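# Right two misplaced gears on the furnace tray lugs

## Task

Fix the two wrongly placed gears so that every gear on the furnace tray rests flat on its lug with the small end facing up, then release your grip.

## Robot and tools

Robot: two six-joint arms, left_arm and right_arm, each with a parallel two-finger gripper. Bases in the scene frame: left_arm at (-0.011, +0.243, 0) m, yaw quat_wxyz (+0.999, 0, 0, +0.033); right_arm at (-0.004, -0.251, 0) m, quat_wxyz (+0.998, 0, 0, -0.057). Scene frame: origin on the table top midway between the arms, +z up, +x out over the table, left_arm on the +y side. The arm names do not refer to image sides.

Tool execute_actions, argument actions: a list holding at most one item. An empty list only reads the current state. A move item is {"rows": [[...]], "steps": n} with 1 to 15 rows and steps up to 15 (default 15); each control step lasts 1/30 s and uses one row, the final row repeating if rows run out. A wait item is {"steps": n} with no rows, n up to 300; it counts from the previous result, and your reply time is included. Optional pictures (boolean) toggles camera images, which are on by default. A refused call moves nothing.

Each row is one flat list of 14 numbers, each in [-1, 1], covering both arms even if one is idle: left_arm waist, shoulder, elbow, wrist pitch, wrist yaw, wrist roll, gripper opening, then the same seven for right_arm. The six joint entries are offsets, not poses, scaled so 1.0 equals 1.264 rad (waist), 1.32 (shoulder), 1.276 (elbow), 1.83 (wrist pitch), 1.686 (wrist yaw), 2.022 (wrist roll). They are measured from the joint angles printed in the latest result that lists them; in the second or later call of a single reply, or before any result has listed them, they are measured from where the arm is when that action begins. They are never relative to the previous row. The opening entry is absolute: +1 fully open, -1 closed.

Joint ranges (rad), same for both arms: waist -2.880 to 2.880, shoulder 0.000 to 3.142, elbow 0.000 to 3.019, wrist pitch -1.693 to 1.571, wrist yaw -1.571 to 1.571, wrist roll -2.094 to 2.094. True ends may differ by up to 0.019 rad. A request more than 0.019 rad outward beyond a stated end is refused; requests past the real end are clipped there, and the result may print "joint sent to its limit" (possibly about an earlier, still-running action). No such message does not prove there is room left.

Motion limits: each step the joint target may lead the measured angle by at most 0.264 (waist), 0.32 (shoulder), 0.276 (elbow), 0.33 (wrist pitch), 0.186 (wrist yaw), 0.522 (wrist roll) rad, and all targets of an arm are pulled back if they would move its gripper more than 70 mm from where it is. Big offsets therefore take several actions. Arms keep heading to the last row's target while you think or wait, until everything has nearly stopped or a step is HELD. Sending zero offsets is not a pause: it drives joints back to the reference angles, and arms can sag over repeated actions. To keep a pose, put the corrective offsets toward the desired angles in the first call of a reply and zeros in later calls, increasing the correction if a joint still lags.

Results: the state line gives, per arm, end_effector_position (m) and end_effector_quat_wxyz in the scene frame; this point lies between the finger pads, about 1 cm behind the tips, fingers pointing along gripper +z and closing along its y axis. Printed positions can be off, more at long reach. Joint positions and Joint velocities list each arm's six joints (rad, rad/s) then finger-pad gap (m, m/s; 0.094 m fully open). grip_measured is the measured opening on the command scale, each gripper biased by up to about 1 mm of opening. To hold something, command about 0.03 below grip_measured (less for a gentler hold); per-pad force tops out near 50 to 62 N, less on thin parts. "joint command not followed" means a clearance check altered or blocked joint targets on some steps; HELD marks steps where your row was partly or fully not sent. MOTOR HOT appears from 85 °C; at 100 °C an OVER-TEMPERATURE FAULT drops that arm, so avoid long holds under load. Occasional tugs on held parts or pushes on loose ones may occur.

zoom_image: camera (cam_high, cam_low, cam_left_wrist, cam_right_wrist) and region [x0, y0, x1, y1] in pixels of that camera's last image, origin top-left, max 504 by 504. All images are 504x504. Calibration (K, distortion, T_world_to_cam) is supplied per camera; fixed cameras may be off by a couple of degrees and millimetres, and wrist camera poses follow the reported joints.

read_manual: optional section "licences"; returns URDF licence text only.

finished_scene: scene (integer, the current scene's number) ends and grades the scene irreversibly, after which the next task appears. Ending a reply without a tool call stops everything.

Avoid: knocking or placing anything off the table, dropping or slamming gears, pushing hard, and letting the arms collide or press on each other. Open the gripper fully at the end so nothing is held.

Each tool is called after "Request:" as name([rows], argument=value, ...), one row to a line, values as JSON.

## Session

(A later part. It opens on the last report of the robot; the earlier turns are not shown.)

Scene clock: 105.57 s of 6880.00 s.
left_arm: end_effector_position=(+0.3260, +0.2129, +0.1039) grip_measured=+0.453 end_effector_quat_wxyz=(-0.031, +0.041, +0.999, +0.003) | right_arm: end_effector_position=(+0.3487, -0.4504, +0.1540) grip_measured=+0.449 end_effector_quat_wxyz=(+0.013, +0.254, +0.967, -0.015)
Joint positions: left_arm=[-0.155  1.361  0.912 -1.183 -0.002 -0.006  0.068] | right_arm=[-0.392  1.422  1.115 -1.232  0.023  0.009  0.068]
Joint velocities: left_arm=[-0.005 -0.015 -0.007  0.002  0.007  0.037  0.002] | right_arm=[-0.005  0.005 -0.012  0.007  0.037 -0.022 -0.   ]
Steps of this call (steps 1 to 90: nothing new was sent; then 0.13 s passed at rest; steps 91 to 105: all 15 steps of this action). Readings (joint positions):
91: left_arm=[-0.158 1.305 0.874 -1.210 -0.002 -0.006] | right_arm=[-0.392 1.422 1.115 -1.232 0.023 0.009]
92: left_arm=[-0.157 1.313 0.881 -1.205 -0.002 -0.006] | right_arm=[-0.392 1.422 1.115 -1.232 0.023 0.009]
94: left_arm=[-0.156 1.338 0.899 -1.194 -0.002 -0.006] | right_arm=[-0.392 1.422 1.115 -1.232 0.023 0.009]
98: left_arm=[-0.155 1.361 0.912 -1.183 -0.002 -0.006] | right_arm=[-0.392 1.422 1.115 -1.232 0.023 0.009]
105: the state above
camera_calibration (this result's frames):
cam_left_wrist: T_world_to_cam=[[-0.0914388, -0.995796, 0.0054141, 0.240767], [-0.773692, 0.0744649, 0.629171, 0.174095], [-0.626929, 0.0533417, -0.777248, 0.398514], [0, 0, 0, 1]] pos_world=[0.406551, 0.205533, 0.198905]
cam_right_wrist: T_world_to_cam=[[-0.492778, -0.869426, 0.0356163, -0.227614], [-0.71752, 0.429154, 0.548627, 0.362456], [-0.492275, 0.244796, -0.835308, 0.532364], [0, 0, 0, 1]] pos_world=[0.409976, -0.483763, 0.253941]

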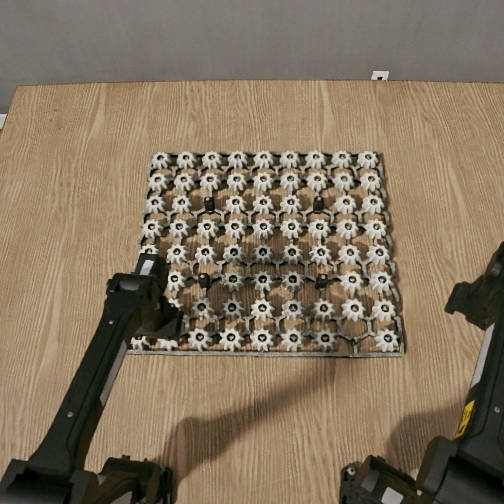

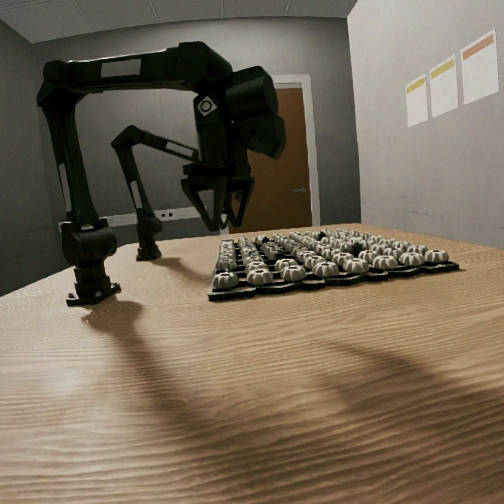

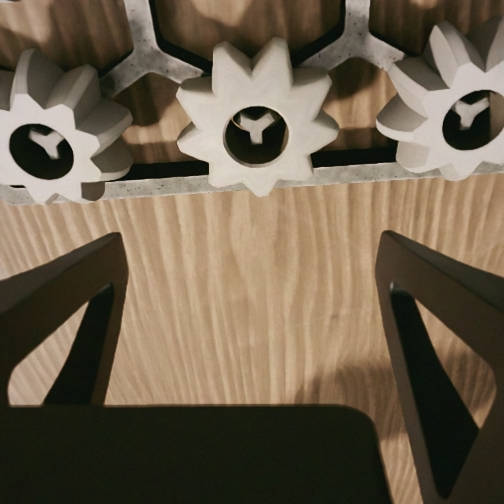

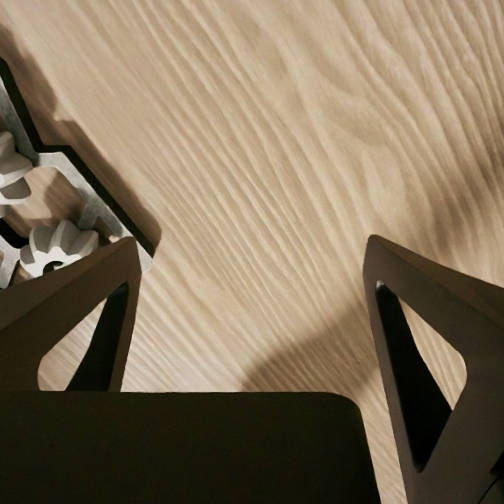

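Request:
execute_actions([
  {"rows":[[0,0.02,-0.025,0.04,0,0,0.45,0,0,0,0,0,0,0.45],[0,0.03,-0.04,0.07,0,0,0.45,0,0,0,0,0,0,0.45],[0,0.045,-0.06,0.1,0,0,0.45,0,0,0,0,0,0,0.45],[0,0.06,-0.08,0.125,0,0,0.45,0,0,0,0,0,0,0.45]],"steps":15},
])

Scene clock: 111.00 s of 6880.00 s.
left_arm: end_effector_position=(+0.3207, +0.2134, +0.0347) grip_measured=+0.453 end_effector_quat_wxyz=(-0.028, +0.041, +0.999, +0.003) | right_arm: end_effector_position=(+0.3487, -0.4504, +0.1540) grip_measured=+0.449 end_effector_quat_wxyz=(+0.013, +0.254, +0.967, -0.015)
Joint positions: left_arm=[-0.155  1.454  0.793 -0.966 -0.002 -0.006  0.068] | right_arm=[-0.392  1.422  1.115 -1.232  0.023  0.009  0.068]
Joint velocities: left_arm=[-0.005 -0.005  0.002 -0.012  0.007 -0.051 -0.001] | right_arm=[-0.005 -0.015  0.007 -0.012 -0.022 -0.022  0.001]
Steps of this call (steps 1 to 15: the robot went on to your last target; steps 16 to 90: nothing new was sent; then 1.93 s passed at rest; steps 91 to 105: all 15 steps of this action). Readings (joint positions):
91: left_arm=[-0.155 1.361 0.908 -1.172 -0.002 -0.006] | right_arm=[-0.392 1.422 1.115 -1.232 0.023 0.009]
92: left_arm=[-0.155 1.362 0.898 -1.142 -0.002 -0.006] | right_arm=[-0.392 1.422 1.115 -1.232 0.023 0.009]
94: left_arm=[-0.155 1.376 0.864 -1.054 -0.002 -0.006] | right_arm=[-0.392 1.422 1.115 -1.232 0.023 0.009]
98: left_arm=[-0.155 1.437 0.806 -0.975 -0.002 -0.006] | right_arm=[-0.392 1.422 1.115 -1.232 0.023 0.009]
105: the state above
camera_calibration (this result's frames):
cam_left_wrist: T_world_to_cam=[[-0.0914696, -0.995793, 0.00539566, 0.241134], [-0.777266, 0.0747815, 0.624713, 0.214729], [-0.622488, 0.0529484, -0.780836, 0.34016], [0, 0, 0, 1]] pos_world=[0.400704, 0.206051, 0.130164]
cam_right_wrist: T_world_to_cam=[[-0.492778, -0.869426, 0.0356163, -0.227614], [-0.71752, 0.429154, 0.548627, 0.362456], [-0.492275, 0.244796, -0.835308, 0.532364], [0, 0, 0, 1]] pos_world=[0.409976, -0.483763, 0.253941]

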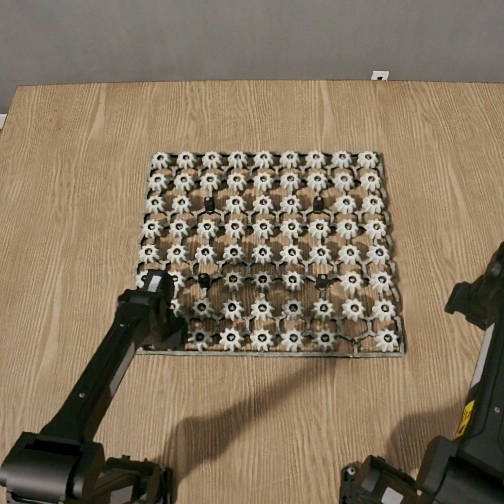

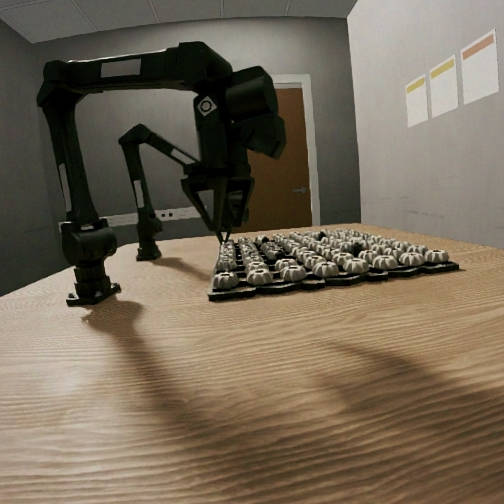

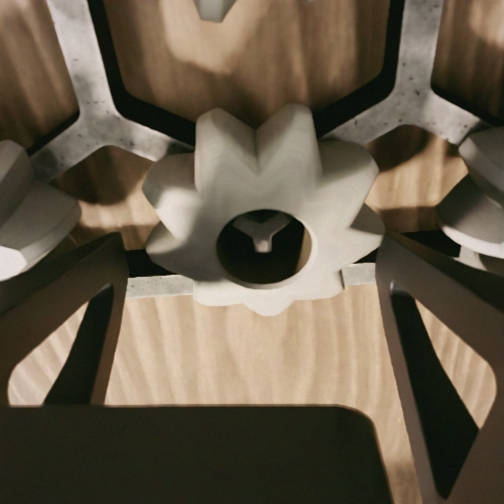

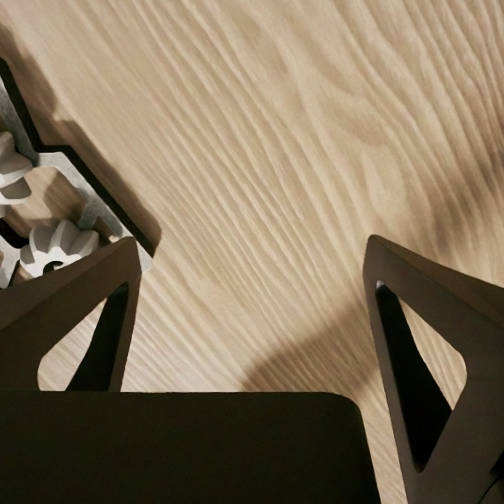

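Request:
execute_actions([
  {"rows":[[-0.008,0,0,0.022,0,0,0.45,0,0,0,0,0,0,0.45],[-0.008,0,0,0.022,0,0,0.45,0,0,0,0,0,0,0.45],[-0.008,0,0,0.022,0,0,0.45,0,0,0,0,0,0,0.45],[-0.008,0,0,0.022,0,0,0.45,0,0,0,0,0,0,0.45],[-0.008,0,0,0.022,0,0,0.45,0,0,0,0,0,0,0.45],[-0.008,0.028,0,0.022,0,0,0.45,0,0,0,0,0,0,0.45]],"steps":15},
])

Scene clock: 117.03 s of 6880.00 s.
left_arm: end_effector_position=(+0.3231, +0.2122, +0.0229) grip_measured=+0.453 end_effector_quat_wxyz=(-0.031, +0.042, +0.999, +0.003) | right_arm: end_effector_position=(+0.3487, -0.4504, +0.1540) grip_measured=+0.449 end_effector_quat_wxyz=(+0.013, +0.254, +0.967, -0.015)
Joint positions: left_arm=[-0.158  1.487  0.79  -0.936 -0.002 -0.006  0.068] | right_arm=[-0.392  1.422  1.115 -1.232  0.023  0.009  0.068]
Joint velocities: left_arm=[ 0.005 -0.005 -0.002  0.007 -0.022 -0.007  0.001] | right_arm=[-0.005 -0.024  0.002  0.002 -0.007 -0.007 -0.   ]
Steps of this call (steps 1 to 15: the robot went on to your last target; steps 16 to 90: nothing new was sent; then 2.53 s passed at rest; steps 91 to 105: all 15 steps of this action). Readings (joint positions):
91: left_arm=[-0.156 1.454 0.792 -0.960 -0.002 -0.006] | right_arm=[-0.392 1.422 1.115 -1.232 0.023 0.009]
92: left_arm=[-0.156 1.454 0.792 -0.952 -0.002 -0.006] | right_arm=[-0.392 1.422 1.115 -1.232 0.023 0.009]
94: left_arm=[-0.157 1.454 0.791 -0.941 -0.002 -0.006] | right_arm=[-0.392 1.422 1.115 -1.232 0.023 0.009]
98: left_arm=[-0.158 1.466 0.791 -0.936 -0.002 -0.006] | right_arm=[-0.392 1.422 1.115 -1.232 0.023 0.009]
105: the state above
camera_calibration (this result's frames):
cam_left_wrist: T_world_to_cam=[[-0.0940914, -0.995549, 0.00541777, 0.241105], [-0.772773, 0.0764651, 0.63006, 0.222043], [-0.627669, 0.0550965, -0.776528, 0.333579], [0, 0, 0, 1]] pos_world=[0.403652, 0.204674, 0.117827]
cam_right_wrist: T_world_to_cam=[[-0.492778, -0.869426, 0.0356163, -0.227614], [-0.71752, 0.429154, 0.548627, 0.362456], [-0.492275, 0.244796, -0.835308, 0.532364], [0, 0, 0, 1]] pos_world=[0.409976, -0.483763, 0.253941]

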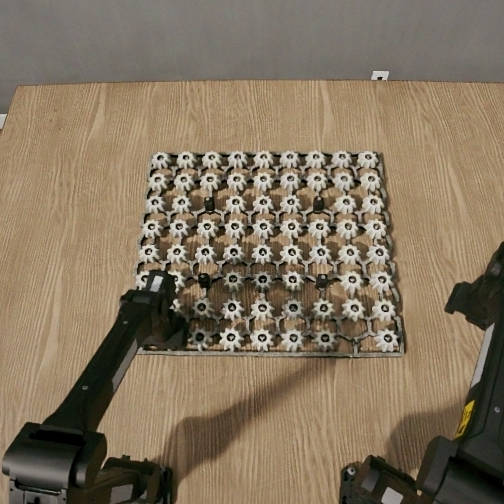

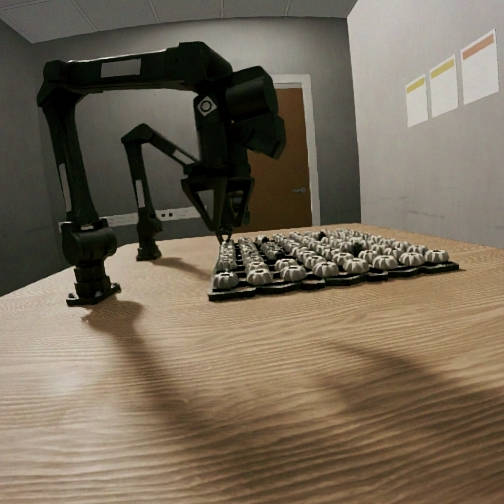

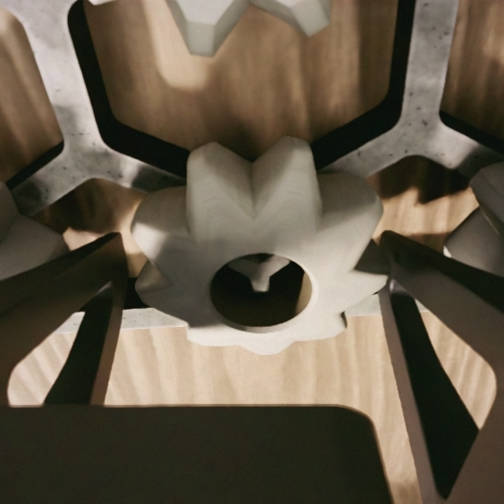

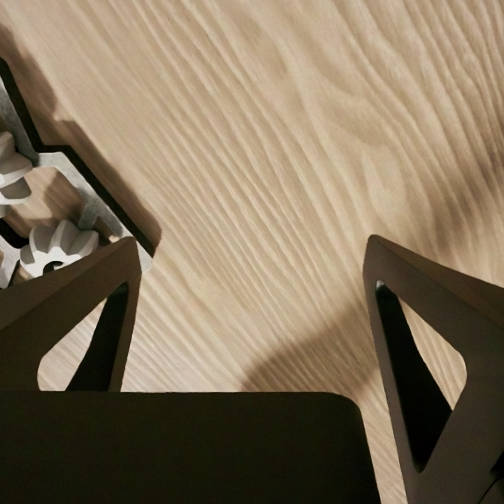

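Request:
execute_actions([
  {"rows":[[0,0,0,0.014,0,0,0.45,0,0,0,0,0,0,0.45],[0,0,0,0.014,0,0,0.4,0,0,0,0,0,0,0.45],[0,0,0,0.014,0,0,0.3,0,0,0,0,0,0,0.45],[0,0,0,0.014,0,0,0.2,0,0,0,0,0,0,0.45],[0,0,0,0.014,0,0,0.1,0,0,0,0,0,0,0.45]],"steps":15},
], pictures=false)

Scene clock: 122.37 s of 6880.00 s.
left_arm: end_effector_position=(+0.3254, +0.2114, +0.0223) grip_measured=+0.198 end_effector_quat_wxyz=(-0.026, +0.042, +0.999, +0.001) | right_arm: end_effector_position=(+0.3487, -0.4504, +0.1540) grip_measured=+0.449 end_effector_quat_wxyz=(+0.013, +0.254, +0.967, -0.015)
Joint positions: left_arm=[-0.158  1.487  0.789 -0.923  0.001 -0.006  0.056] | right_arm=[-0.392  1.422  1.115 -1.232  0.023  0.009  0.068]
Joint velocities: left_arm=[ 0.015 -0.005  0.007  0.007 -0.066 -0.007 -0.   ] | right_arm=[-0.005  0.005  0.002  0.002  0.037 -0.051  0.   ]
Steps of this call (steps 1 to 15: the robot went on to your last target; steps 16 to 90: nothing new was sent; then 1.83 s passed at rest; steps 91 to 105: all 15 steps of this action). Readings (joint positions):
91: left_arm=[-0.158 1.487 0.790 -0.934 -0.002 -0.006] | right_arm=[-0.392 1.422 1.115 -1.232 0.023 0.009]
92: left_arm=[-0.158 1.487 0.789 -0.929 -0.002 -0.006] | right_arm=[-0.392 1.422 1.115 -1.232 0.023 0.009]
94: left_arm=[-0.158 1.487 0.789 -0.924 0.000 -0.006] | right_arm=[-0.392 1.422 1.115 -1.232 0.023 0.009]
98: left_arm=[-0.158 1.487 0.789 -0.923 0.001 -0.006] | right_arm=[-0.392 1.422 1.115 -1.232 0.023 0.009]
105: the state above

Lift to the earlier high pose (1.361, .93, −1.17).

Request:
execute_actions([
  {"rows":[[0,-0.02,0.03,-0.03,0,0,0.12,0,0,0,0,0,0,0.45],[0,-0.04,0.06,-0.06,0,0,0.12,0,0,0,0,0,0,0.45],[0,-0.06,0.09,-0.09,0,0,0.12,0,0,0,0,0,0,0.45],[0,-0.08,0.12,-0.12,0,0,0.12,0,0,0,0,0,0,0.45],[0,-0.11,0.15,-0.14,0,0,0.12,0,0,0,0,0,0,0.45]],"steps":15},
])

Scene clock: 126.17 s of 6880.00 s.
left_arm: end_effector_position=(+0.3394, +0.2092, +0.1169) grip_measured=+0.198 end_effector_quat_wxyz=(-0.002, +0.043, +0.999, -0.002) | right_arm: end_effector_position=(+0.3487, -0.4504, +0.1540) grip_measured=+0.449 end_effector_quat_wxyz=(+0.013, +0.254, +0.967, -0.015)
Joint positions: left_arm=[-0.159  1.344  0.934 -1.166  0.004 -0.006  0.056] | right_arm=[-0.392  1.422  1.115 -1.232  0.023  0.009  0.068]
Joint velocities: left_arm=[-0.005 -0.005  0.007 -0.017 -0.081 -0.037  0.001] | right_arm=[-0.015 -0.005 -0.002 -0.012  0.037 -0.066  0.   ]
Steps of this call (steps 1 to 15: the robot went on to your last target; steps 16 to 90: nothing new was sent; then 0.30 s passed at rest; steps 91 to 105: all 15 steps of this action). Readings (joint positions):
91: left_arm=[-0.158 1.487 0.789 -0.929 0.001 -0.006] | right_arm=[-0.392 1.422 1.115 -1.232 0.023 0.009]
92: left_arm=[-0.158 1.486 0.793 -0.943 0.004 -0.006] | right_arm=[-0.392 1.422 1.115 -1.232 0.023 0.009]
94: left_arm=[-0.159 1.481 0.822 -1.006 0.008 -0.006] | right_arm=[-0.392 1.422 1.115 -1.232 0.023 0.009]
98: left_arm=[-0.159 1.417 0.882 -1.128 0.005 -0.006] | right_arm=[-0.392 1.422 1.115 -1.232 0.023 0.009]
105: the state above
camera_calibration (this result's frames):
cam_left_wrist: T_world_to_cam=[[-0.0955031, -0.99536, 0.0117079, 0.238835], [-0.807397, 0.084337, 0.583949, 0.191191], [-0.582227, 0.046316, -0.811706, 0.407565], [0, 0, 0, 1]] pos_world=[0.414472, 0.202726, 0.216381]
cam_right_wrist: T_world_to_cam=[[-0.492778, -0.869426, 0.0356163, -0.227614], [-0.71752, 0.429154, 0.548627, 0.362456], [-0.492275, 0.244796, -0.835308, 0.532364], [0, 0, 0, 1]] pos_world=[0.409976, -0.483763, 0.253941]

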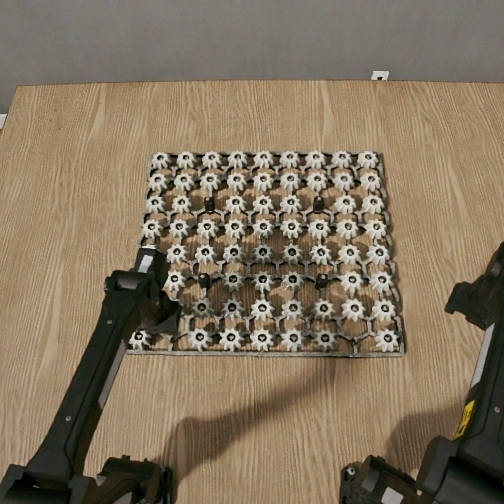

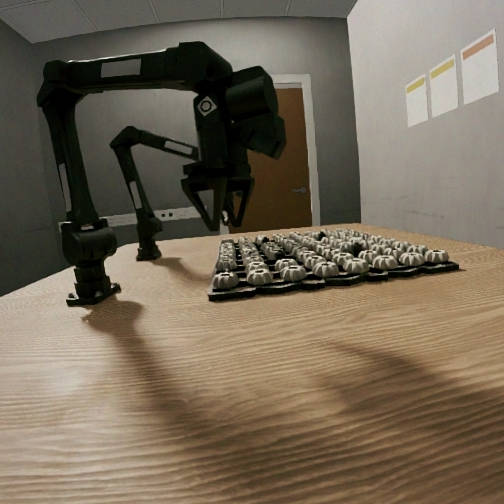

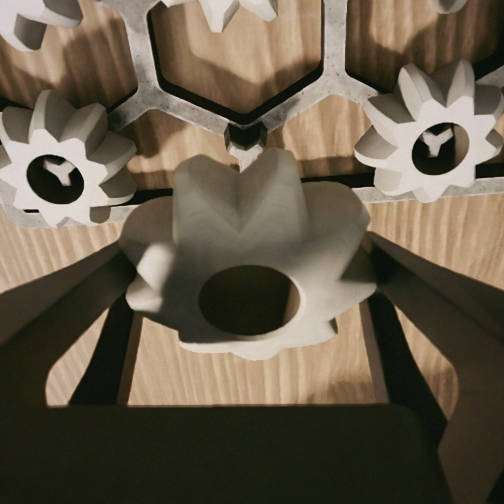

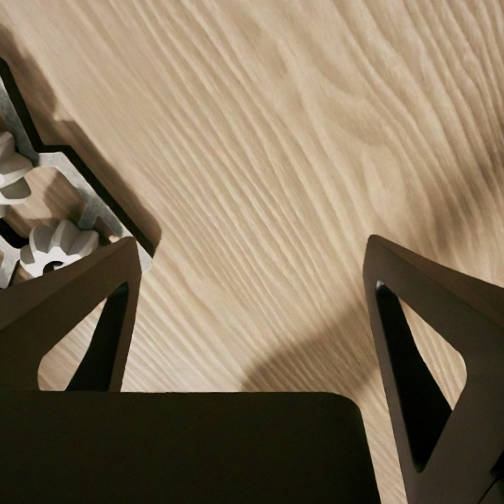

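Request:
execute_actions([
  {"rows":[[0,-0.114,0,1.0,0,0,0.12,0,-0.182,0,1,0,0,0.6]],"steps":15},
], pictures=false)

Request:
execute_actions([
  {"steps":45},
], pictures=false)

Scene clock: 132.60 s of 6880.00 s.
left_arm: end_effector_position=(+0.5434, +0.1906, +0.3684) grip_measured=+0.123 end_effector_quat_wxyz=(+0.664, +0.033, +0.746, -0.034) | right_arm: end_effector_position=(+0.4827, -0.5245, +0.4728) grip_measured=+0.598 end_effector_quat_wxyz=(+0.671, +0.190, +0.694, -0.178)
Joint positions: left_arm=[-0.159  1.197  0.903  0.177  0.003 -0.006  0.053] | right_arm=[-0.392  1.155  1.095  0.025  0.023  0.009  0.075]
Joint velocities: left_arm=[-0.005 -0.015  0.012  2.962 -0.022 -0.007  0.001] | right_arm=[-0.005  0.073  0.002  3.07   0.037  0.022  0.   ]
From where the robot then was, a joint's target lay farther than a number of 1.0 reaches, so one or more steps of this call were cut to that.
Steps of this call (steps 1 to 15: the robot went on to your last target; steps 16 to 100: nothing new was sent; then 2.60 s passed at rest; steps 101 to 115: all 15 steps of this action). Readings (joint positions):
101: left_arm=[-0.159 1.349 0.928 -1.127 0.003 -0.006] | right_arm=[-0.392 1.412 1.111 -1.198 0.023 0.009]
102: left_arm=[-0.159 1.330 0.912 -1.032 0.003 -0.006] | right_arm=[-0.392 1.394 1.100 -1.130 0.023 0.009]
104: left_arm=[-0.159 1.281 0.903 -0.869 0.003 -0.006] | right_arm=[-0.392 1.340 1.095 -1.006 0.023 0.009]
108: left_arm=[-0.159 1.209 0.903 -0.517 0.003 -0.006] | right_arm=[-0.392 1.219 1.095 -0.702 0.023 0.009]
115: the state above

Scene clock: 134.10 s of 6880.00 s.
left_arm: end_effector_position=(+0.5277, +0.1921, +0.4855) grip_measured=+0.123 end_effector_quat_wxyz=(+0.821, +0.025, +0.569, -0.041) | right_arm: end_effector_position=(+0.4595, -0.5116, +0.5975) grip_measured=+0.598 end_effector_quat_wxyz=(+0.834, +0.138, +0.487, -0.217)
Joint positions: left_arm=[-0.159  1.19   0.903  0.645  0.003 -0.006  0.053] | right_arm=[-0.392  1.167  1.095  0.581  0.023  0.009  0.075]
Joint velocities: left_arm=[ 0.005 -0.015 -0.007 -0.002 -0.022 -0.037 -0.   ] | right_arm=[-0.005 -0.015 -0.007 -0.012  0.051  0.022  0.   ]
Steps of this call (steps 1 to 30: the robot went on to your last target; steps 31 to 45: nothing new was sent). Readings (joint positions):
1: left_arm=[-0.159 1.197 0.903 0.277 0.003 -0.006] | right_arm=[-0.392 1.159 1.095 0.129 0.023 0.009]
2: left_arm=[-0.159 1.197 0.903 0.377 0.003 -0.006] | right_arm=[-0.392 1.163 1.095 0.233 0.023 0.009]
4: left_arm=[-0.159 1.196 0.903 0.546 0.003 -0.006] | right_arm=[-0.392 1.170 1.095 0.429 0.023 0.009]
8: left_arm=[-0.159 1.190 0.903 0.642 0.003 -0.006] | right_arm=[-0.392 1.166 1.095 0.571 0.023 0.009]
45: the state above
All arms were judged still, so your last target was given up. Only a new action makes them travel on or press farther. Fingers that are still opening or closing keep moving.

Request:
execute_actions(actions=[])

Scene clock: 135.40 s of 6880.00 s.
left_arm: end_effector_position=(+0.5277, +0.1921, +0.4855) grip_measured=+0.123 end_effector_quat_wxyz=(+0.821, +0.025, +0.569, -0.041) | right_arm: end_effector_position=(+0.4595, -0.5116, +0.5975) grip_measured=+0.598 end_effector_quat_wxyz=(+0.834, +0.138, +0.487, -0.217)
Joint positions: left_arm=[-0.159  1.19   0.903  0.645  0.003 -0.006  0.053] | right_arm=[-0.392  1.167  1.095  0.581  0.023  0.009  0.075]
Joint velocities: left_arm=[-0.005 -0.005  0.002 -0.002  0.037  0.022 -0.   ] | right_arm=[ 0.005 -0.005  0.012  0.007 -0.11   0.022 -0.   ]
Steps of this call (steps 1 to 39: nothing new was sent). Readings (joint positions):
1: left_arm=[-0.159 1.190 0.903 0.645 0.003 -0.006] | right_arm=[-0.392 1.167 1.095 0.581 0.023 0.009]
2: left_arm=[-0.159 1.190 0.903 0.645 0.003 -0.006] | right_arm=[-0.392 1.167 1.095 0.581 0.023 0.009]
4: left_arm=[-0.159 1.190 0.903 0.645 0.003 -0.006] | right_arm=[-0.392 1.167 1.095 0.581 0.023 0.009]
8: left_arm=[-0.159 1.190 0.903 0.645 0.003 -0.006] | right_arm=[-0.392 1.167 1.095 0.581 0.023 0.009]
39: the state above
camera_calibration (this result's frames):
cam_left_wrist: T_world_to_cam=[[-0.100285, -0.994935, -0.00687453, 0.246904], [-0.255871, 0.0324664, -0.966166, 0.600899], [0.961495, -0.0951331, -0.257831, -0.239217], [0, 0, 0, 1]] pos_world=[0.40852, 0.203387, 0.520588]
cam_right_wrist: T_world_to_cam=[[-0.506901, -0.861618, -0.0257862, -0.194893], [-0.0774075, 0.0752924, -0.994152, 0.671584], [0.858522, -0.501941, -0.104862, -0.466732], [0, 0, 0, 1]] pos_world=[0.353894, -0.45276, 0.613689]

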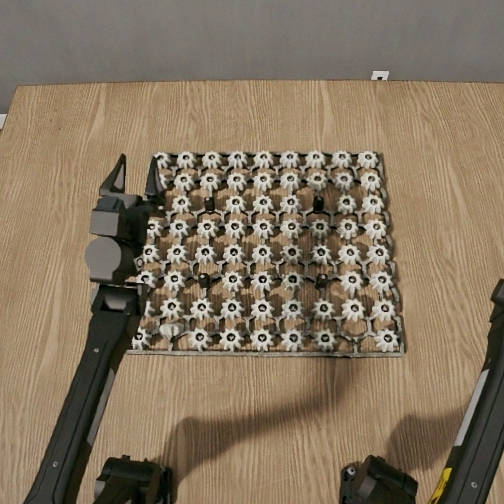

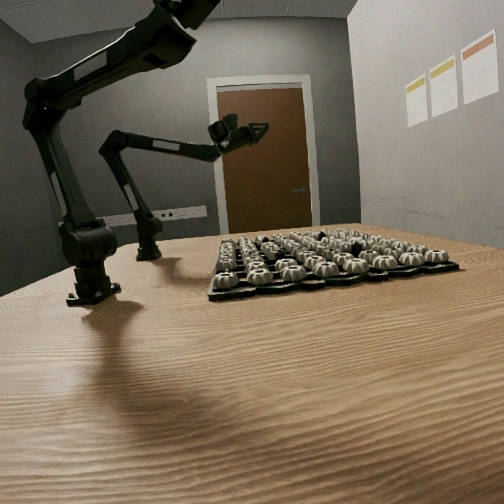

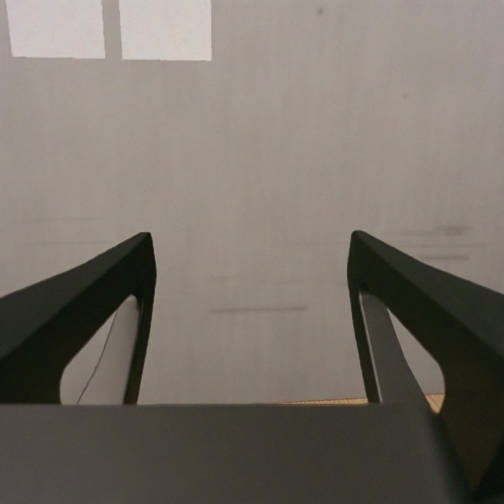

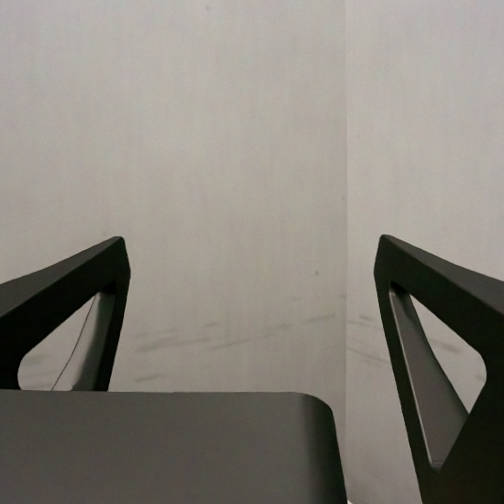

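Dropped during the wait. Inspect.

Request:
zoom_image(camera="cam_high", region=[120, 280, 240, 370])

Request:
execute_actions([
  {"rows":[[0,0.09,0.0,-1,0,0,0.45,0,0,0,0,0,0,0.6]],"steps":15},
], pictures=false)

Request:
execute_actions([
  {"steps":30},
])

Region (120, 280, 240, 370) of cam_high's 504x504 image, scaled by 4.200, with more detail than that image has; it fills the top 378 rows of this view, and the rest is white.

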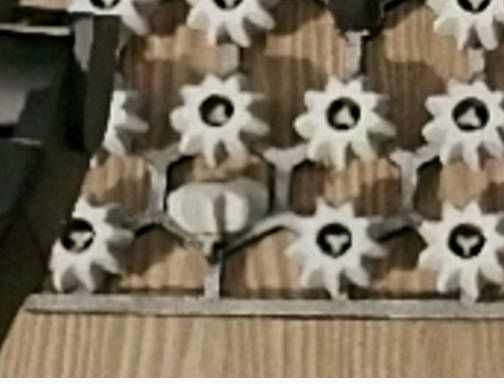

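Scene clock: 138.73 s of 6880.00 s.
left_arm: end_effector_position=(+0.4432, +0.1999, +0.1358) grip_measured=+0.447 end_effector_quat_wxyz=(+0.239, +0.042, +0.970, -0.013) | right_arm: end_effector_position=(+0.4595, -0.5116, +0.5975) grip_measured=+0.598 end_effector_quat_wxyz=(+0.834, +0.138, +0.487, -0.217)
Joint positions: left_arm=[-0.159  1.325  0.89  -0.653  0.003 -0.006  0.068] | right_arm=[-0.392  1.167  1.095  0.581  0.023  0.009  0.075]
Joint velocities: left_arm=[-0.015 -0.005 -0.017 -3.221  0.037  0.007  0.   ] | right_arm=[-0.015  0.005 -0.002  0.002 -0.125 -0.007 -0.   ]
Steps of this call (steps 1 to 85: nothing new was sent; steps 86 to 100: all 15 steps of this action). Readings (joint positions):
86: left_arm=[-0.159 1.193 0.903 0.614 0.003 -0.006] | right_arm=[-0.392 1.167 1.095 0.581 0.023 0.009]
87: left_arm=[-0.159 1.194 0.906 0.554 0.003 -0.006] | right_arm=[-0.392 1.167 1.095 0.581 0.023 0.009]
89: left_arm=[-0.159 1.214 0.906 0.428 0.003 -0.006] | right_arm=[-0.392 1.167 1.095 0.581 0.023 0.009]
93: left_arm=[-0.159 1.277 0.906 0.103 0.003 -0.006] | right_arm=[-0.392 1.167 1.095 0.581 0.023 0.009]
100: the state above

Scene clock: 139.73 s of 6880.00 s.
left_arm: end_effector_position=(+0.3167, +0.2116, +0.1056) grip_measured=+0.447 end_effector_quat_wxyz=(-0.023, +0.043, +0.999, -0.000) | right_arm: end_effector_position=(+0.4595, -0.5116, +0.5975) grip_measured=+0.598 end_effector_quat_wxyz=(+0.834, +0.138, +0.487, -0.217)
Joint positions: left_arm=[-0.159  1.324  0.883 -1.176  0.003 -0.006  0.068] | right_arm=[-0.392  1.167  1.095  0.581  0.023  0.009  0.075]
Joint velocities: left_arm=[-0.015 -0.005  0.017  0.012 -0.007  0.022 -0.   ] | right_arm=[ 0.015  0.005  0.007  0.007 -0.037  0.022  0.   ]
Steps of this call (steps 1 to 30: the robot went on to your last target). Readings (joint positions):
1: left_arm=[-0.159 1.325 0.890 -0.761 0.003 -0.006] | right_arm=[-0.392 1.167 1.095 0.581 0.023 0.009]
2: left_arm=[-0.159 1.325 0.890 -0.869 0.003 -0.006] | right_arm=[-0.392 1.167 1.095 0.581 0.023 0.009]
4: left_arm=[-0.159 1.325 0.888 -1.060 0.003 -0.006] | right_arm=[-0.392 1.167 1.095 0.581 0.023 0.009]
8: left_arm=[-0.159 1.325 0.883 -1.170 0.003 -0.006] | right_arm=[-0.392 1.167 1.095 0.581 0.023 0.009]
30: the state above
All arms were judged still, so your last target was given up. Only a new action makes them travel on or press farther. Fingers that are still opening or closing keep moving.
camera_calibration (this result's frames):
cam_left_wrist: T_world_to_cam=[[-0.0950832, -0.995416, 0.0103194, 0.239176], [-0.782374, 0.0811348, 0.617502, 0.168471], [-0.615508, 0.0506404, -0.786502, 0.392005], [0, 0, 0, 1]] pos_world=[0.395832, 0.204559, 0.201813]
cam_right_wrist: T_world_to_cam=[[-0.506901, -0.861618, -0.0257862, -0.194893], [-0.0774075, 0.0752924, -0.994152, 0.671584], [0.858522, -0.501941, -0.104862, -0.466732], [0, 0, 0, 1]] pos_world=[0.353894, -0.45276, 0.613689]

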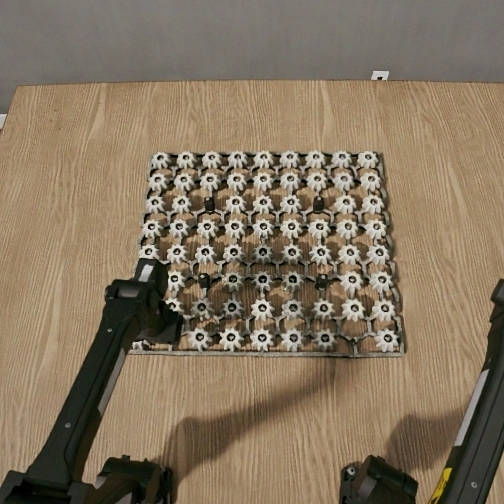

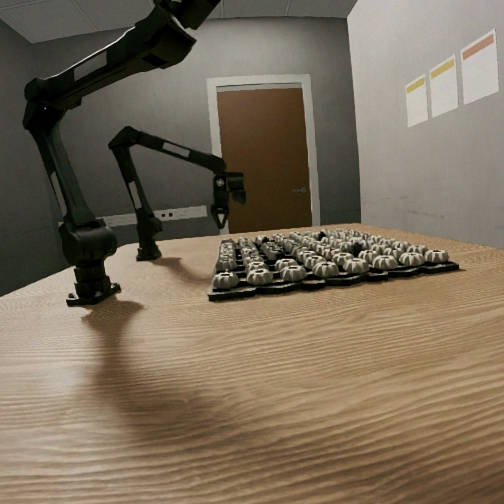

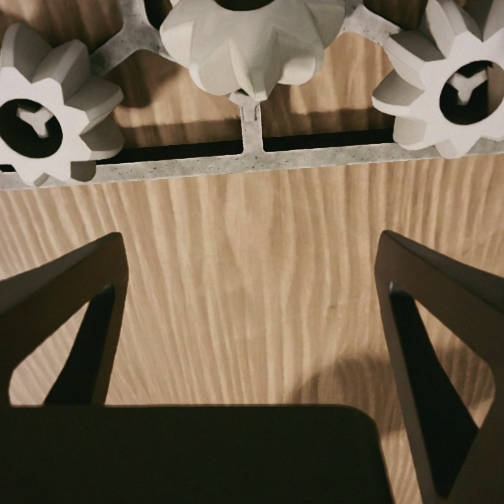

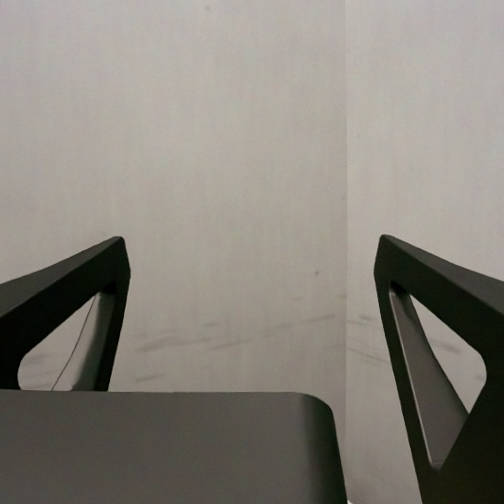

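Request:
execute_actions([
  {"rows":[[0,0.05,0.09,0.0,0,0,0.45,0,0,0,0,0,0,0.6]],"steps":15},
])

Scene clock: 144.30 s of 6880.00 s.
left_arm: end_effector_position=(+0.3426, +0.2092, +0.1073) grip_measured=+0.447 end_effector_quat_wxyz=(-0.023, +0.043, +0.999, -0.000) | right_arm: end_effector_position=(+0.4595, -0.5116, +0.5975) grip_measured=+0.598 end_effector_quat_wxyz=(+0.834, +0.138, +0.487, -0.217)
Joint positions: left_arm=[-0.159  1.391  0.952 -1.178  0.003 -0.006  0.068] | right_arm=[-0.392  1.167  1.095  0.581  0.023  0.009  0.075]
Joint velocities: left_arm=[-0.005 -0.005  0.002 -0.007 -0.037  0.037 -0.   ] | right_arm=[-0.005 -0.015 -0.012  0.002  0.007  0.037 -0.   ]
Steps of this call (steps 1 to 90: nothing new was sent; then 1.07 s passed at rest; steps 91 to 105: all 15 steps of this action). Readings (joint positions):
91: left_arm=[-0.159 1.329 0.887 -1.177 0.003 -0.006] | right_arm=[-0.392 1.167 1.095 0.581 0.023 0.009]
92: left_arm=[-0.159 1.339 0.899 -1.178 0.003 -0.006] | right_arm=[-0.392 1.167 1.095 0.581 0.023 0.009]
94: left_arm=[-0.159 1.368 0.929 -1.178 0.003 -0.006] | right_arm=[-0.392 1.167 1.095 0.581 0.023 0.009]
98: left_arm=[-0.159 1.391 0.952 -1.178 0.003 -0.006] | right_arm=[-0.392 1.167 1.095 0.581 0.023 0.009]
105: the state above
camera_calibration (this result's frames):
cam_left_wrist: T_world_to_cam=[[-0.0950832, -0.995416, 0.0103194, 0.239238], [-0.782374, 0.0811348, 0.617502, 0.187897], [-0.615508, 0.0506404, -0.786502, 0.409426], [0, 0, 0, 1]] pos_world=[0.421758, 0.202163, 0.203519]
cam_right_wrist: T_world_to_cam=[[-0.506901, -0.861618, -0.0257862, -0.194893], [-0.0774075, 0.0752924, -0.994152, 0.671584], [0.858522, -0.501941, -0.104862, -0.466732], [0, 0, 0, 1]] pos_world=[0.353894, -0.45276, 0.613689]

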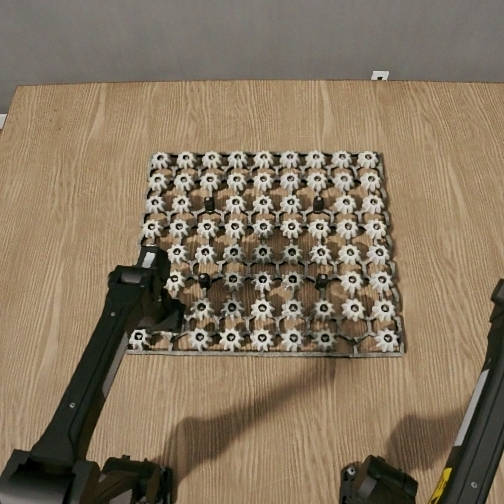

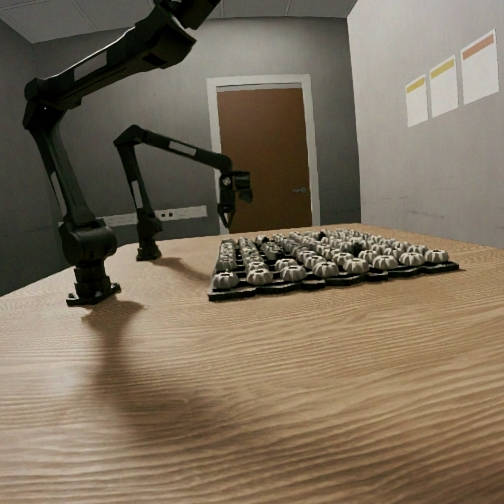

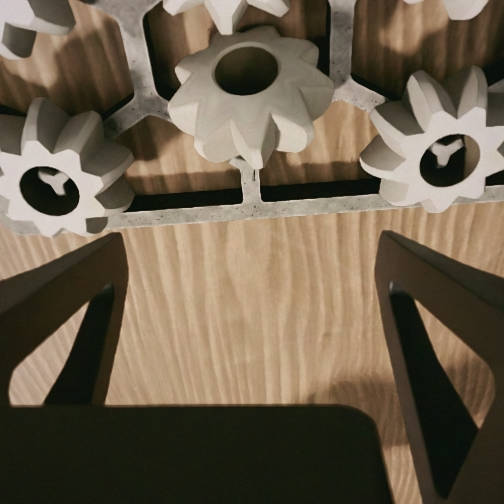

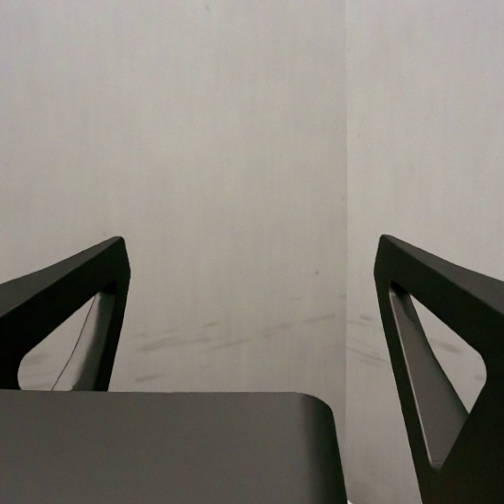

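Request:
execute_actions([
  {"rows":[[0,0.02,-0.015,0.04,0,0,0.45,0,0,0,0,0,0,0.6],[0,0.04,-0.03,0.07,0,0,0.45,0,0,0,0,0,0,0.6],[0,0.06,-0.04,0.1,0,0,0.45,0,0,0,0,0,0,0.6],[0,0.085,-0.05,0.135,0,0,0.45,0,0,0,0,0,0,0.6]],"steps":15},
])

Scene clock: 158.43 s of 6880.00 s.
left_arm: end_effector_position=(+0.3579, +0.2078, +0.0354) grip_measured=+0.447 end_effector_quat_wxyz=(-0.010, +0.043, +0.999, -0.001) | right_arm: end_effector_position=(+0.4595, -0.5116, +0.5975) grip_measured=+0.598 end_effector_quat_wxyz=(+0.834, +0.138, +0.487, -0.217)
Joint positions: left_arm=[-0.159  1.522  0.873 -0.943  0.003 -0.006  0.068] | right_arm=[-0.392  1.167  1.095  0.581  0.023  0.009  0.075]
Joint velocities: left_arm=[ 0.005  0.005 -0.017 -0.007  0.022 -0.007 -0.   ] | right_arm=[-0.005 -0.005 -0.002 -0.002 -0.022  0.007  0.   ]
Steps of this call (steps 1 to 15: the robot went on to your last target; steps 16 to 90: nothing new was sent; then 10.63 s passed at rest; steps 91 to 105: all 15 steps of this action). Readings (joint positions):
91: left_arm=[-0.159 1.391 0.949 -1.168 0.003 -0.006] | right_arm=[-0.392 1.167 1.095 0.581 0.023 0.009]
92: left_arm=[-0.159 1.394 0.942 -1.139 0.003 -0.006] | right_arm=[-0.392 1.167 1.095 0.581 0.023 0.009]
94: left_arm=[-0.159 1.415 0.920 -1.050 0.003 -0.006] | right_arm=[-0.392 1.167 1.095 0.581 0.023 0.009]
98: left_arm=[-0.159 1.500 0.890 -0.951 0.003 -0.006] | right_arm=[-0.392 1.167 1.095 0.581 0.023 0.009]
105: the state above
camera_calibration (this result's frames):
cam_left_wrist: T_world_to_cam=[[-0.0953487, -0.995391, 0.0102366, 0.240119], [-0.798059, 0.0825847, 0.596893, 0.25037], [-0.594988, 0.0487436, -0.802255, 0.355976], [0, 0, 0, 1]] pos_world=[0.434506, 0.200984, 0.133682]
cam_right_wrist: T_world_to_cam=[[-0.506901, -0.861618, -0.0257862, -0.194893], [-0.0774075, 0.0752924, -0.994152, 0.671584], [0.858522, -0.501941, -0.104862, -0.466732], [0, 0, 0, 1]] pos_world=[0.353894, -0.45276, 0.613689]

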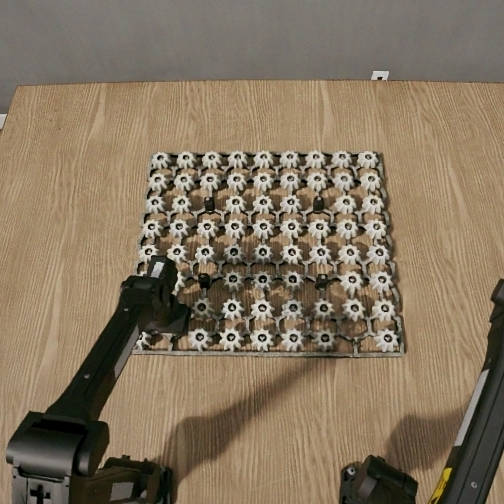

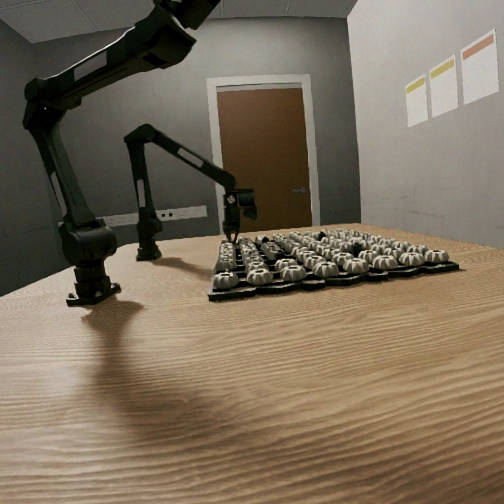

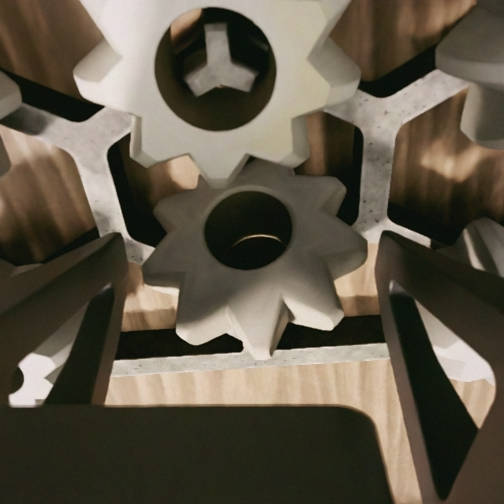

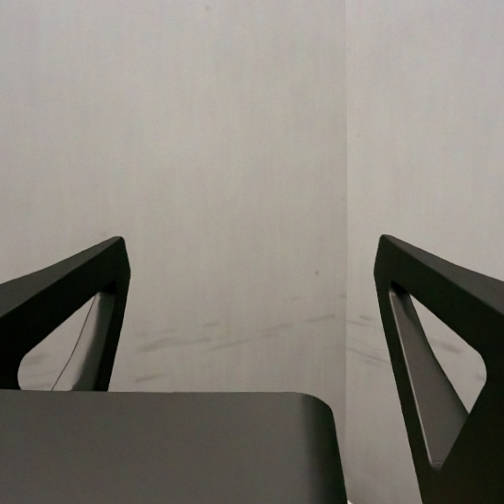

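Request:
execute_actions([
  {"rows":[[0,0.02,0,0,0,0,0.45,0,0,0,0,0,0,0.6],[0,0.035,0,0,0,0,0.45,0,0,0,0,0,0,0.6],[0,0.035,0,0,0,0,0.45,0,0,0,0,0,0,0.6],[0,0.035,0,0,0,0,0.45,0,0,0,0,0,0,0.6],[0,0.035,0,0,0,0,0.45,0,0,0,0,0,0,0.6],[0,0.035,0,0,0,0,0.45,0,0,0,0,0,0,0.6],[0,0.035,0,0,0,0,0.35,0,0,0,0,0,0,0.6],[0,0.035,0,0,0,0,0.25,0,0,0,0,0,0,0.6],[0,0.035,0,0,0,0,0.15,0,0,0,0,0,0,0.6],[0,0.035,0,0,0,0,0.0,0,0,0,0,0,0,0.6]],"steps":15},
])

Scene clock: 168.67 s of 6880.00 s.
left_arm: end_effector_position=(+0.3543, +0.2084, +0.0237) grip_measured=+0.198 end_effector_quat_wxyz=(-0.028, +0.043, +0.999, +0.002) | right_arm: end_effector_position=(+0.4595, -0.5116, +0.5975) grip_measured=+0.598 end_effector_quat_wxyz=(+0.834, +0.138, +0.487, -0.217)
Joint positions: left_arm=[-0.16   1.556  0.873 -0.943 -0.001 -0.007  0.056] | right_arm=[-0.392  1.167  1.095  0.581  0.023  0.009  0.075]
Joint velocities: left_arm=[-0.005 -0.024 -0.002  0.002 -0.051  0.022 -0.001] | right_arm=[-0.015 -0.005  0.007 -0.017  0.051 -0.066  0.   ]
Steps of this call (steps 1 to 15: the robot went on to your last target; steps 16 to 90: nothing new was sent; then 6.73 s passed at rest; steps 91 to 105: all 15 steps of this action). Readings (joint positions):
91: left_arm=[-0.159 1.523 0.873 -0.943 0.003 -0.006] | right_arm=[-0.392 1.167 1.095 0.581 0.023 0.009]
92: left_arm=[-0.159 1.527 0.873 -0.943 0.003 -0.006] | right_arm=[-0.392 1.167 1.095 0.581 0.023 0.009]
94: left_arm=[-0.159 1.541 0.873 -0.943 0.003 -0.006] | right_arm=[-0.392 1.167 1.095 0.581 0.023 0.009]
98: left_arm=[-0.159 1.556 0.873 -0.943 -0.001 -0.007] | right_arm=[-0.392 1.167 1.095 0.581 0.023 0.009]
105: the state above
camera_calibration (this result's frames):
cam_left_wrist: T_world_to_cam=[[-0.0955651, -0.995399, 0.00689684, 0.240695], [-0.777102, 0.0789334, 0.624405, 0.247173], [-0.622077, 0.0543118, -0.78107, 0.352315], [0, 0, 0, 1]] pos_world=[0.434248, 0.200943, 0.119187]
cam_right_wrist: T_world_to_cam=[[-0.506901, -0.861618, -0.0257862, -0.194893], [-0.0774075, 0.0752924, -0.994152, 0.671584], [0.858522, -0.501941, -0.104862, -0.466732], [0, 0, 0, 1]] pos_world=[0.353894, -0.45276, 0.613689]

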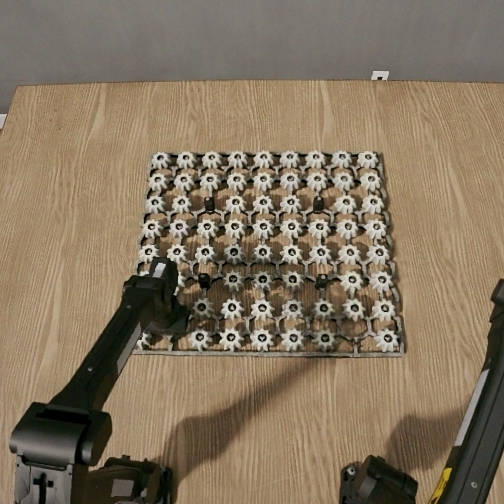

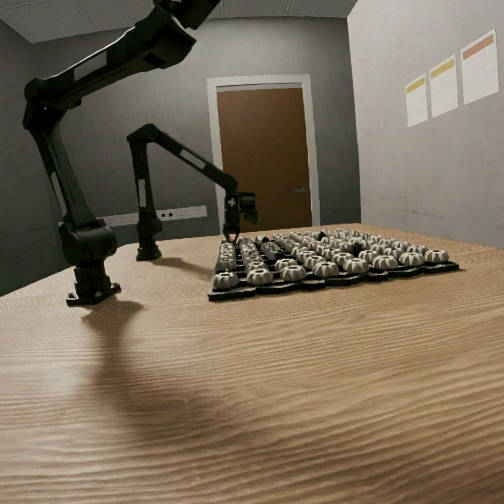

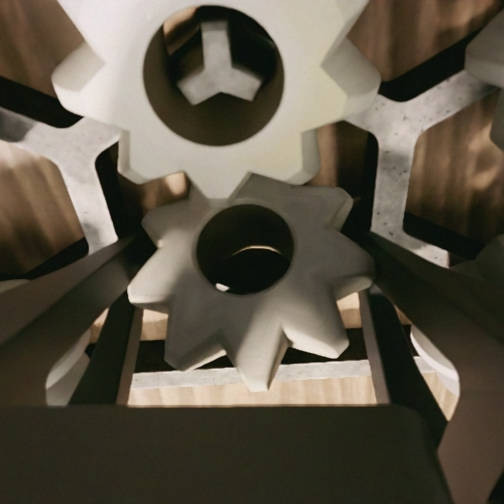

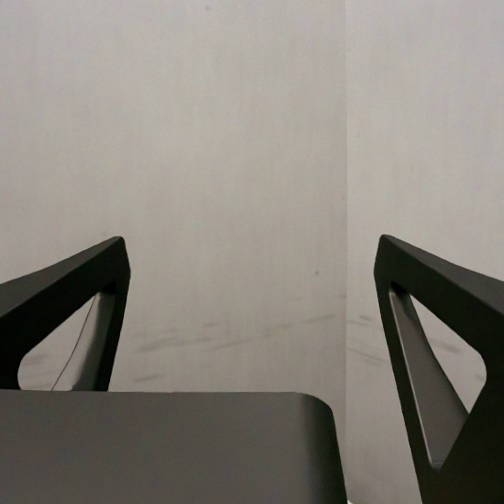

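Request:
execute_actions([
  {"rows":[[0,-0.02,0.02,-0.03,0,0,0,0,0,0,0,0,0,0.6],[0,-0.04,0.04,-0.06,0,0,0,0,0,0,0,0,0,0.6],[0,-0.06,0.06,-0.09,0,0,0,0,0,0,0,0,0,0.6],[0,-0.09,0.07,-0.12,0,0,0,0,0,0,0,0,0,0.6],[0,-0.13,0.07,-0.15,0,0,0,0,0,0,0,0,0,0.6]],"steps":15},
])

Scene clock: 178.33 s of 6880.00 s.
left_arm: end_effector_position=(+0.3189, +0.2120, +0.0983) grip_measured=+0.198 end_effector_quat_wxyz=(-0.053, +0.043, +0.998, +0.004) | right_arm: end_effector_position=(+0.4595, -0.5116, +0.5975) grip_measured=+0.598 end_effector_quat_wxyz=(+0.834, +0.138, +0.487, -0.217)
Joint positions: left_arm=[-0.16   1.379  0.911 -1.208 -0.002 -0.006  0.056] | right_arm=[-0.392  1.167  1.095  0.581  0.023  0.009  0.075]
Joint velocities: left_arm=[-0.015  0.093 -0.007 -0.037 -0.007 -0.022 -0.   ] | right_arm=[-0.005 -0.005 -0.007  0.007  0.022 -0.007 -0.   ]
Steps of this call (steps 1 to 15: the robot went on to your last target; steps 16 to 90: nothing new was sent; then 6.17 s passed at rest; steps 91 to 105: all 15 steps of this action). Readings (joint positions):
91: left_arm=[-0.160 1.556 0.873 -0.948 -0.001 -0.007] | right_arm=[-0.392 1.167 1.095 0.581 0.023 0.009]
92: left_arm=[-0.160 1.555 0.877 -0.957 -0.001 -0.007] | right_arm=[-0.392 1.167 1.095 0.581 0.023 0.009]
94: left_arm=[-0.160 1.545 0.898 -1.029 -0.001 -0.007] | right_arm=[-0.392 1.167 1.095 0.581 0.023 0.009]
98: left_arm=[-0.160 1.443 0.904 -1.181 -0.002 -0.006] | right_arm=[-0.392 1.167 1.095 0.581 0.023 0.009]
105: the state above
camera_calibration (this result's frames):
cam_left_wrist: T_world_to_cam=[[-0.0957526, -0.99539, 0.00555182, 0.240534], [-0.744621, 0.0753288, 0.663223, 0.159336], [-0.660584, 0.0593713, -0.748401, 0.39637], [0, 0, 0, 1]] pos_world=[0.403512, 0.20389, 0.189633]
cam_right_wrist: T_world_to_cam=[[-0.506901, -0.861618, -0.0257862, -0.194893], [-0.0774075, 0.0752924, -0.994152, 0.671584], [0.858522, -0.501941, -0.104862, -0.466732], [0, 0, 0, 1]] pos_world=[0.353894, -0.45276, 0.613689]

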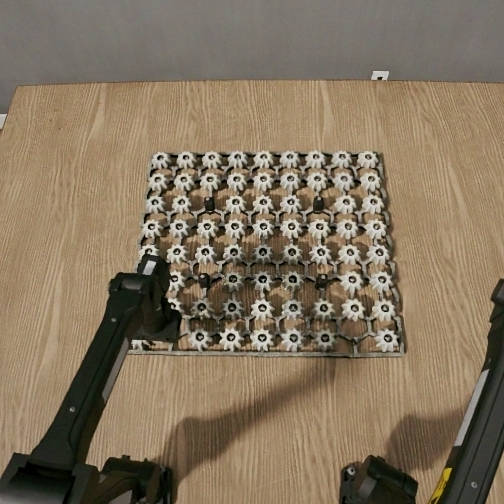

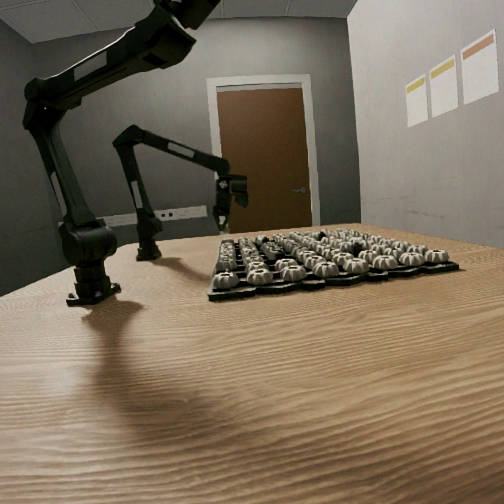

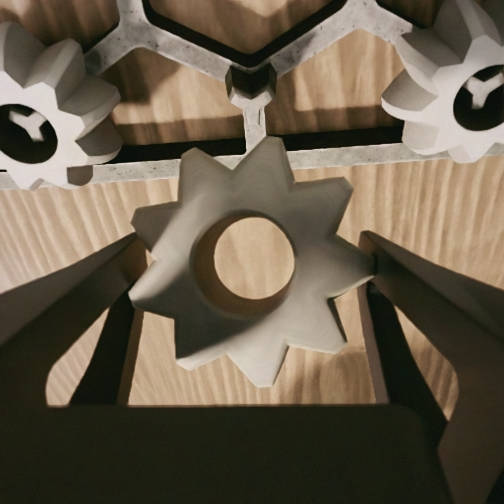

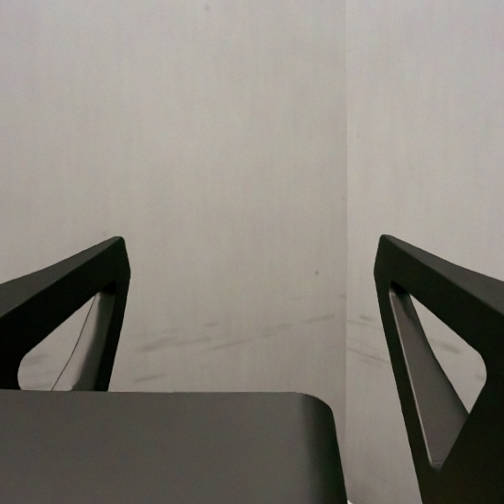

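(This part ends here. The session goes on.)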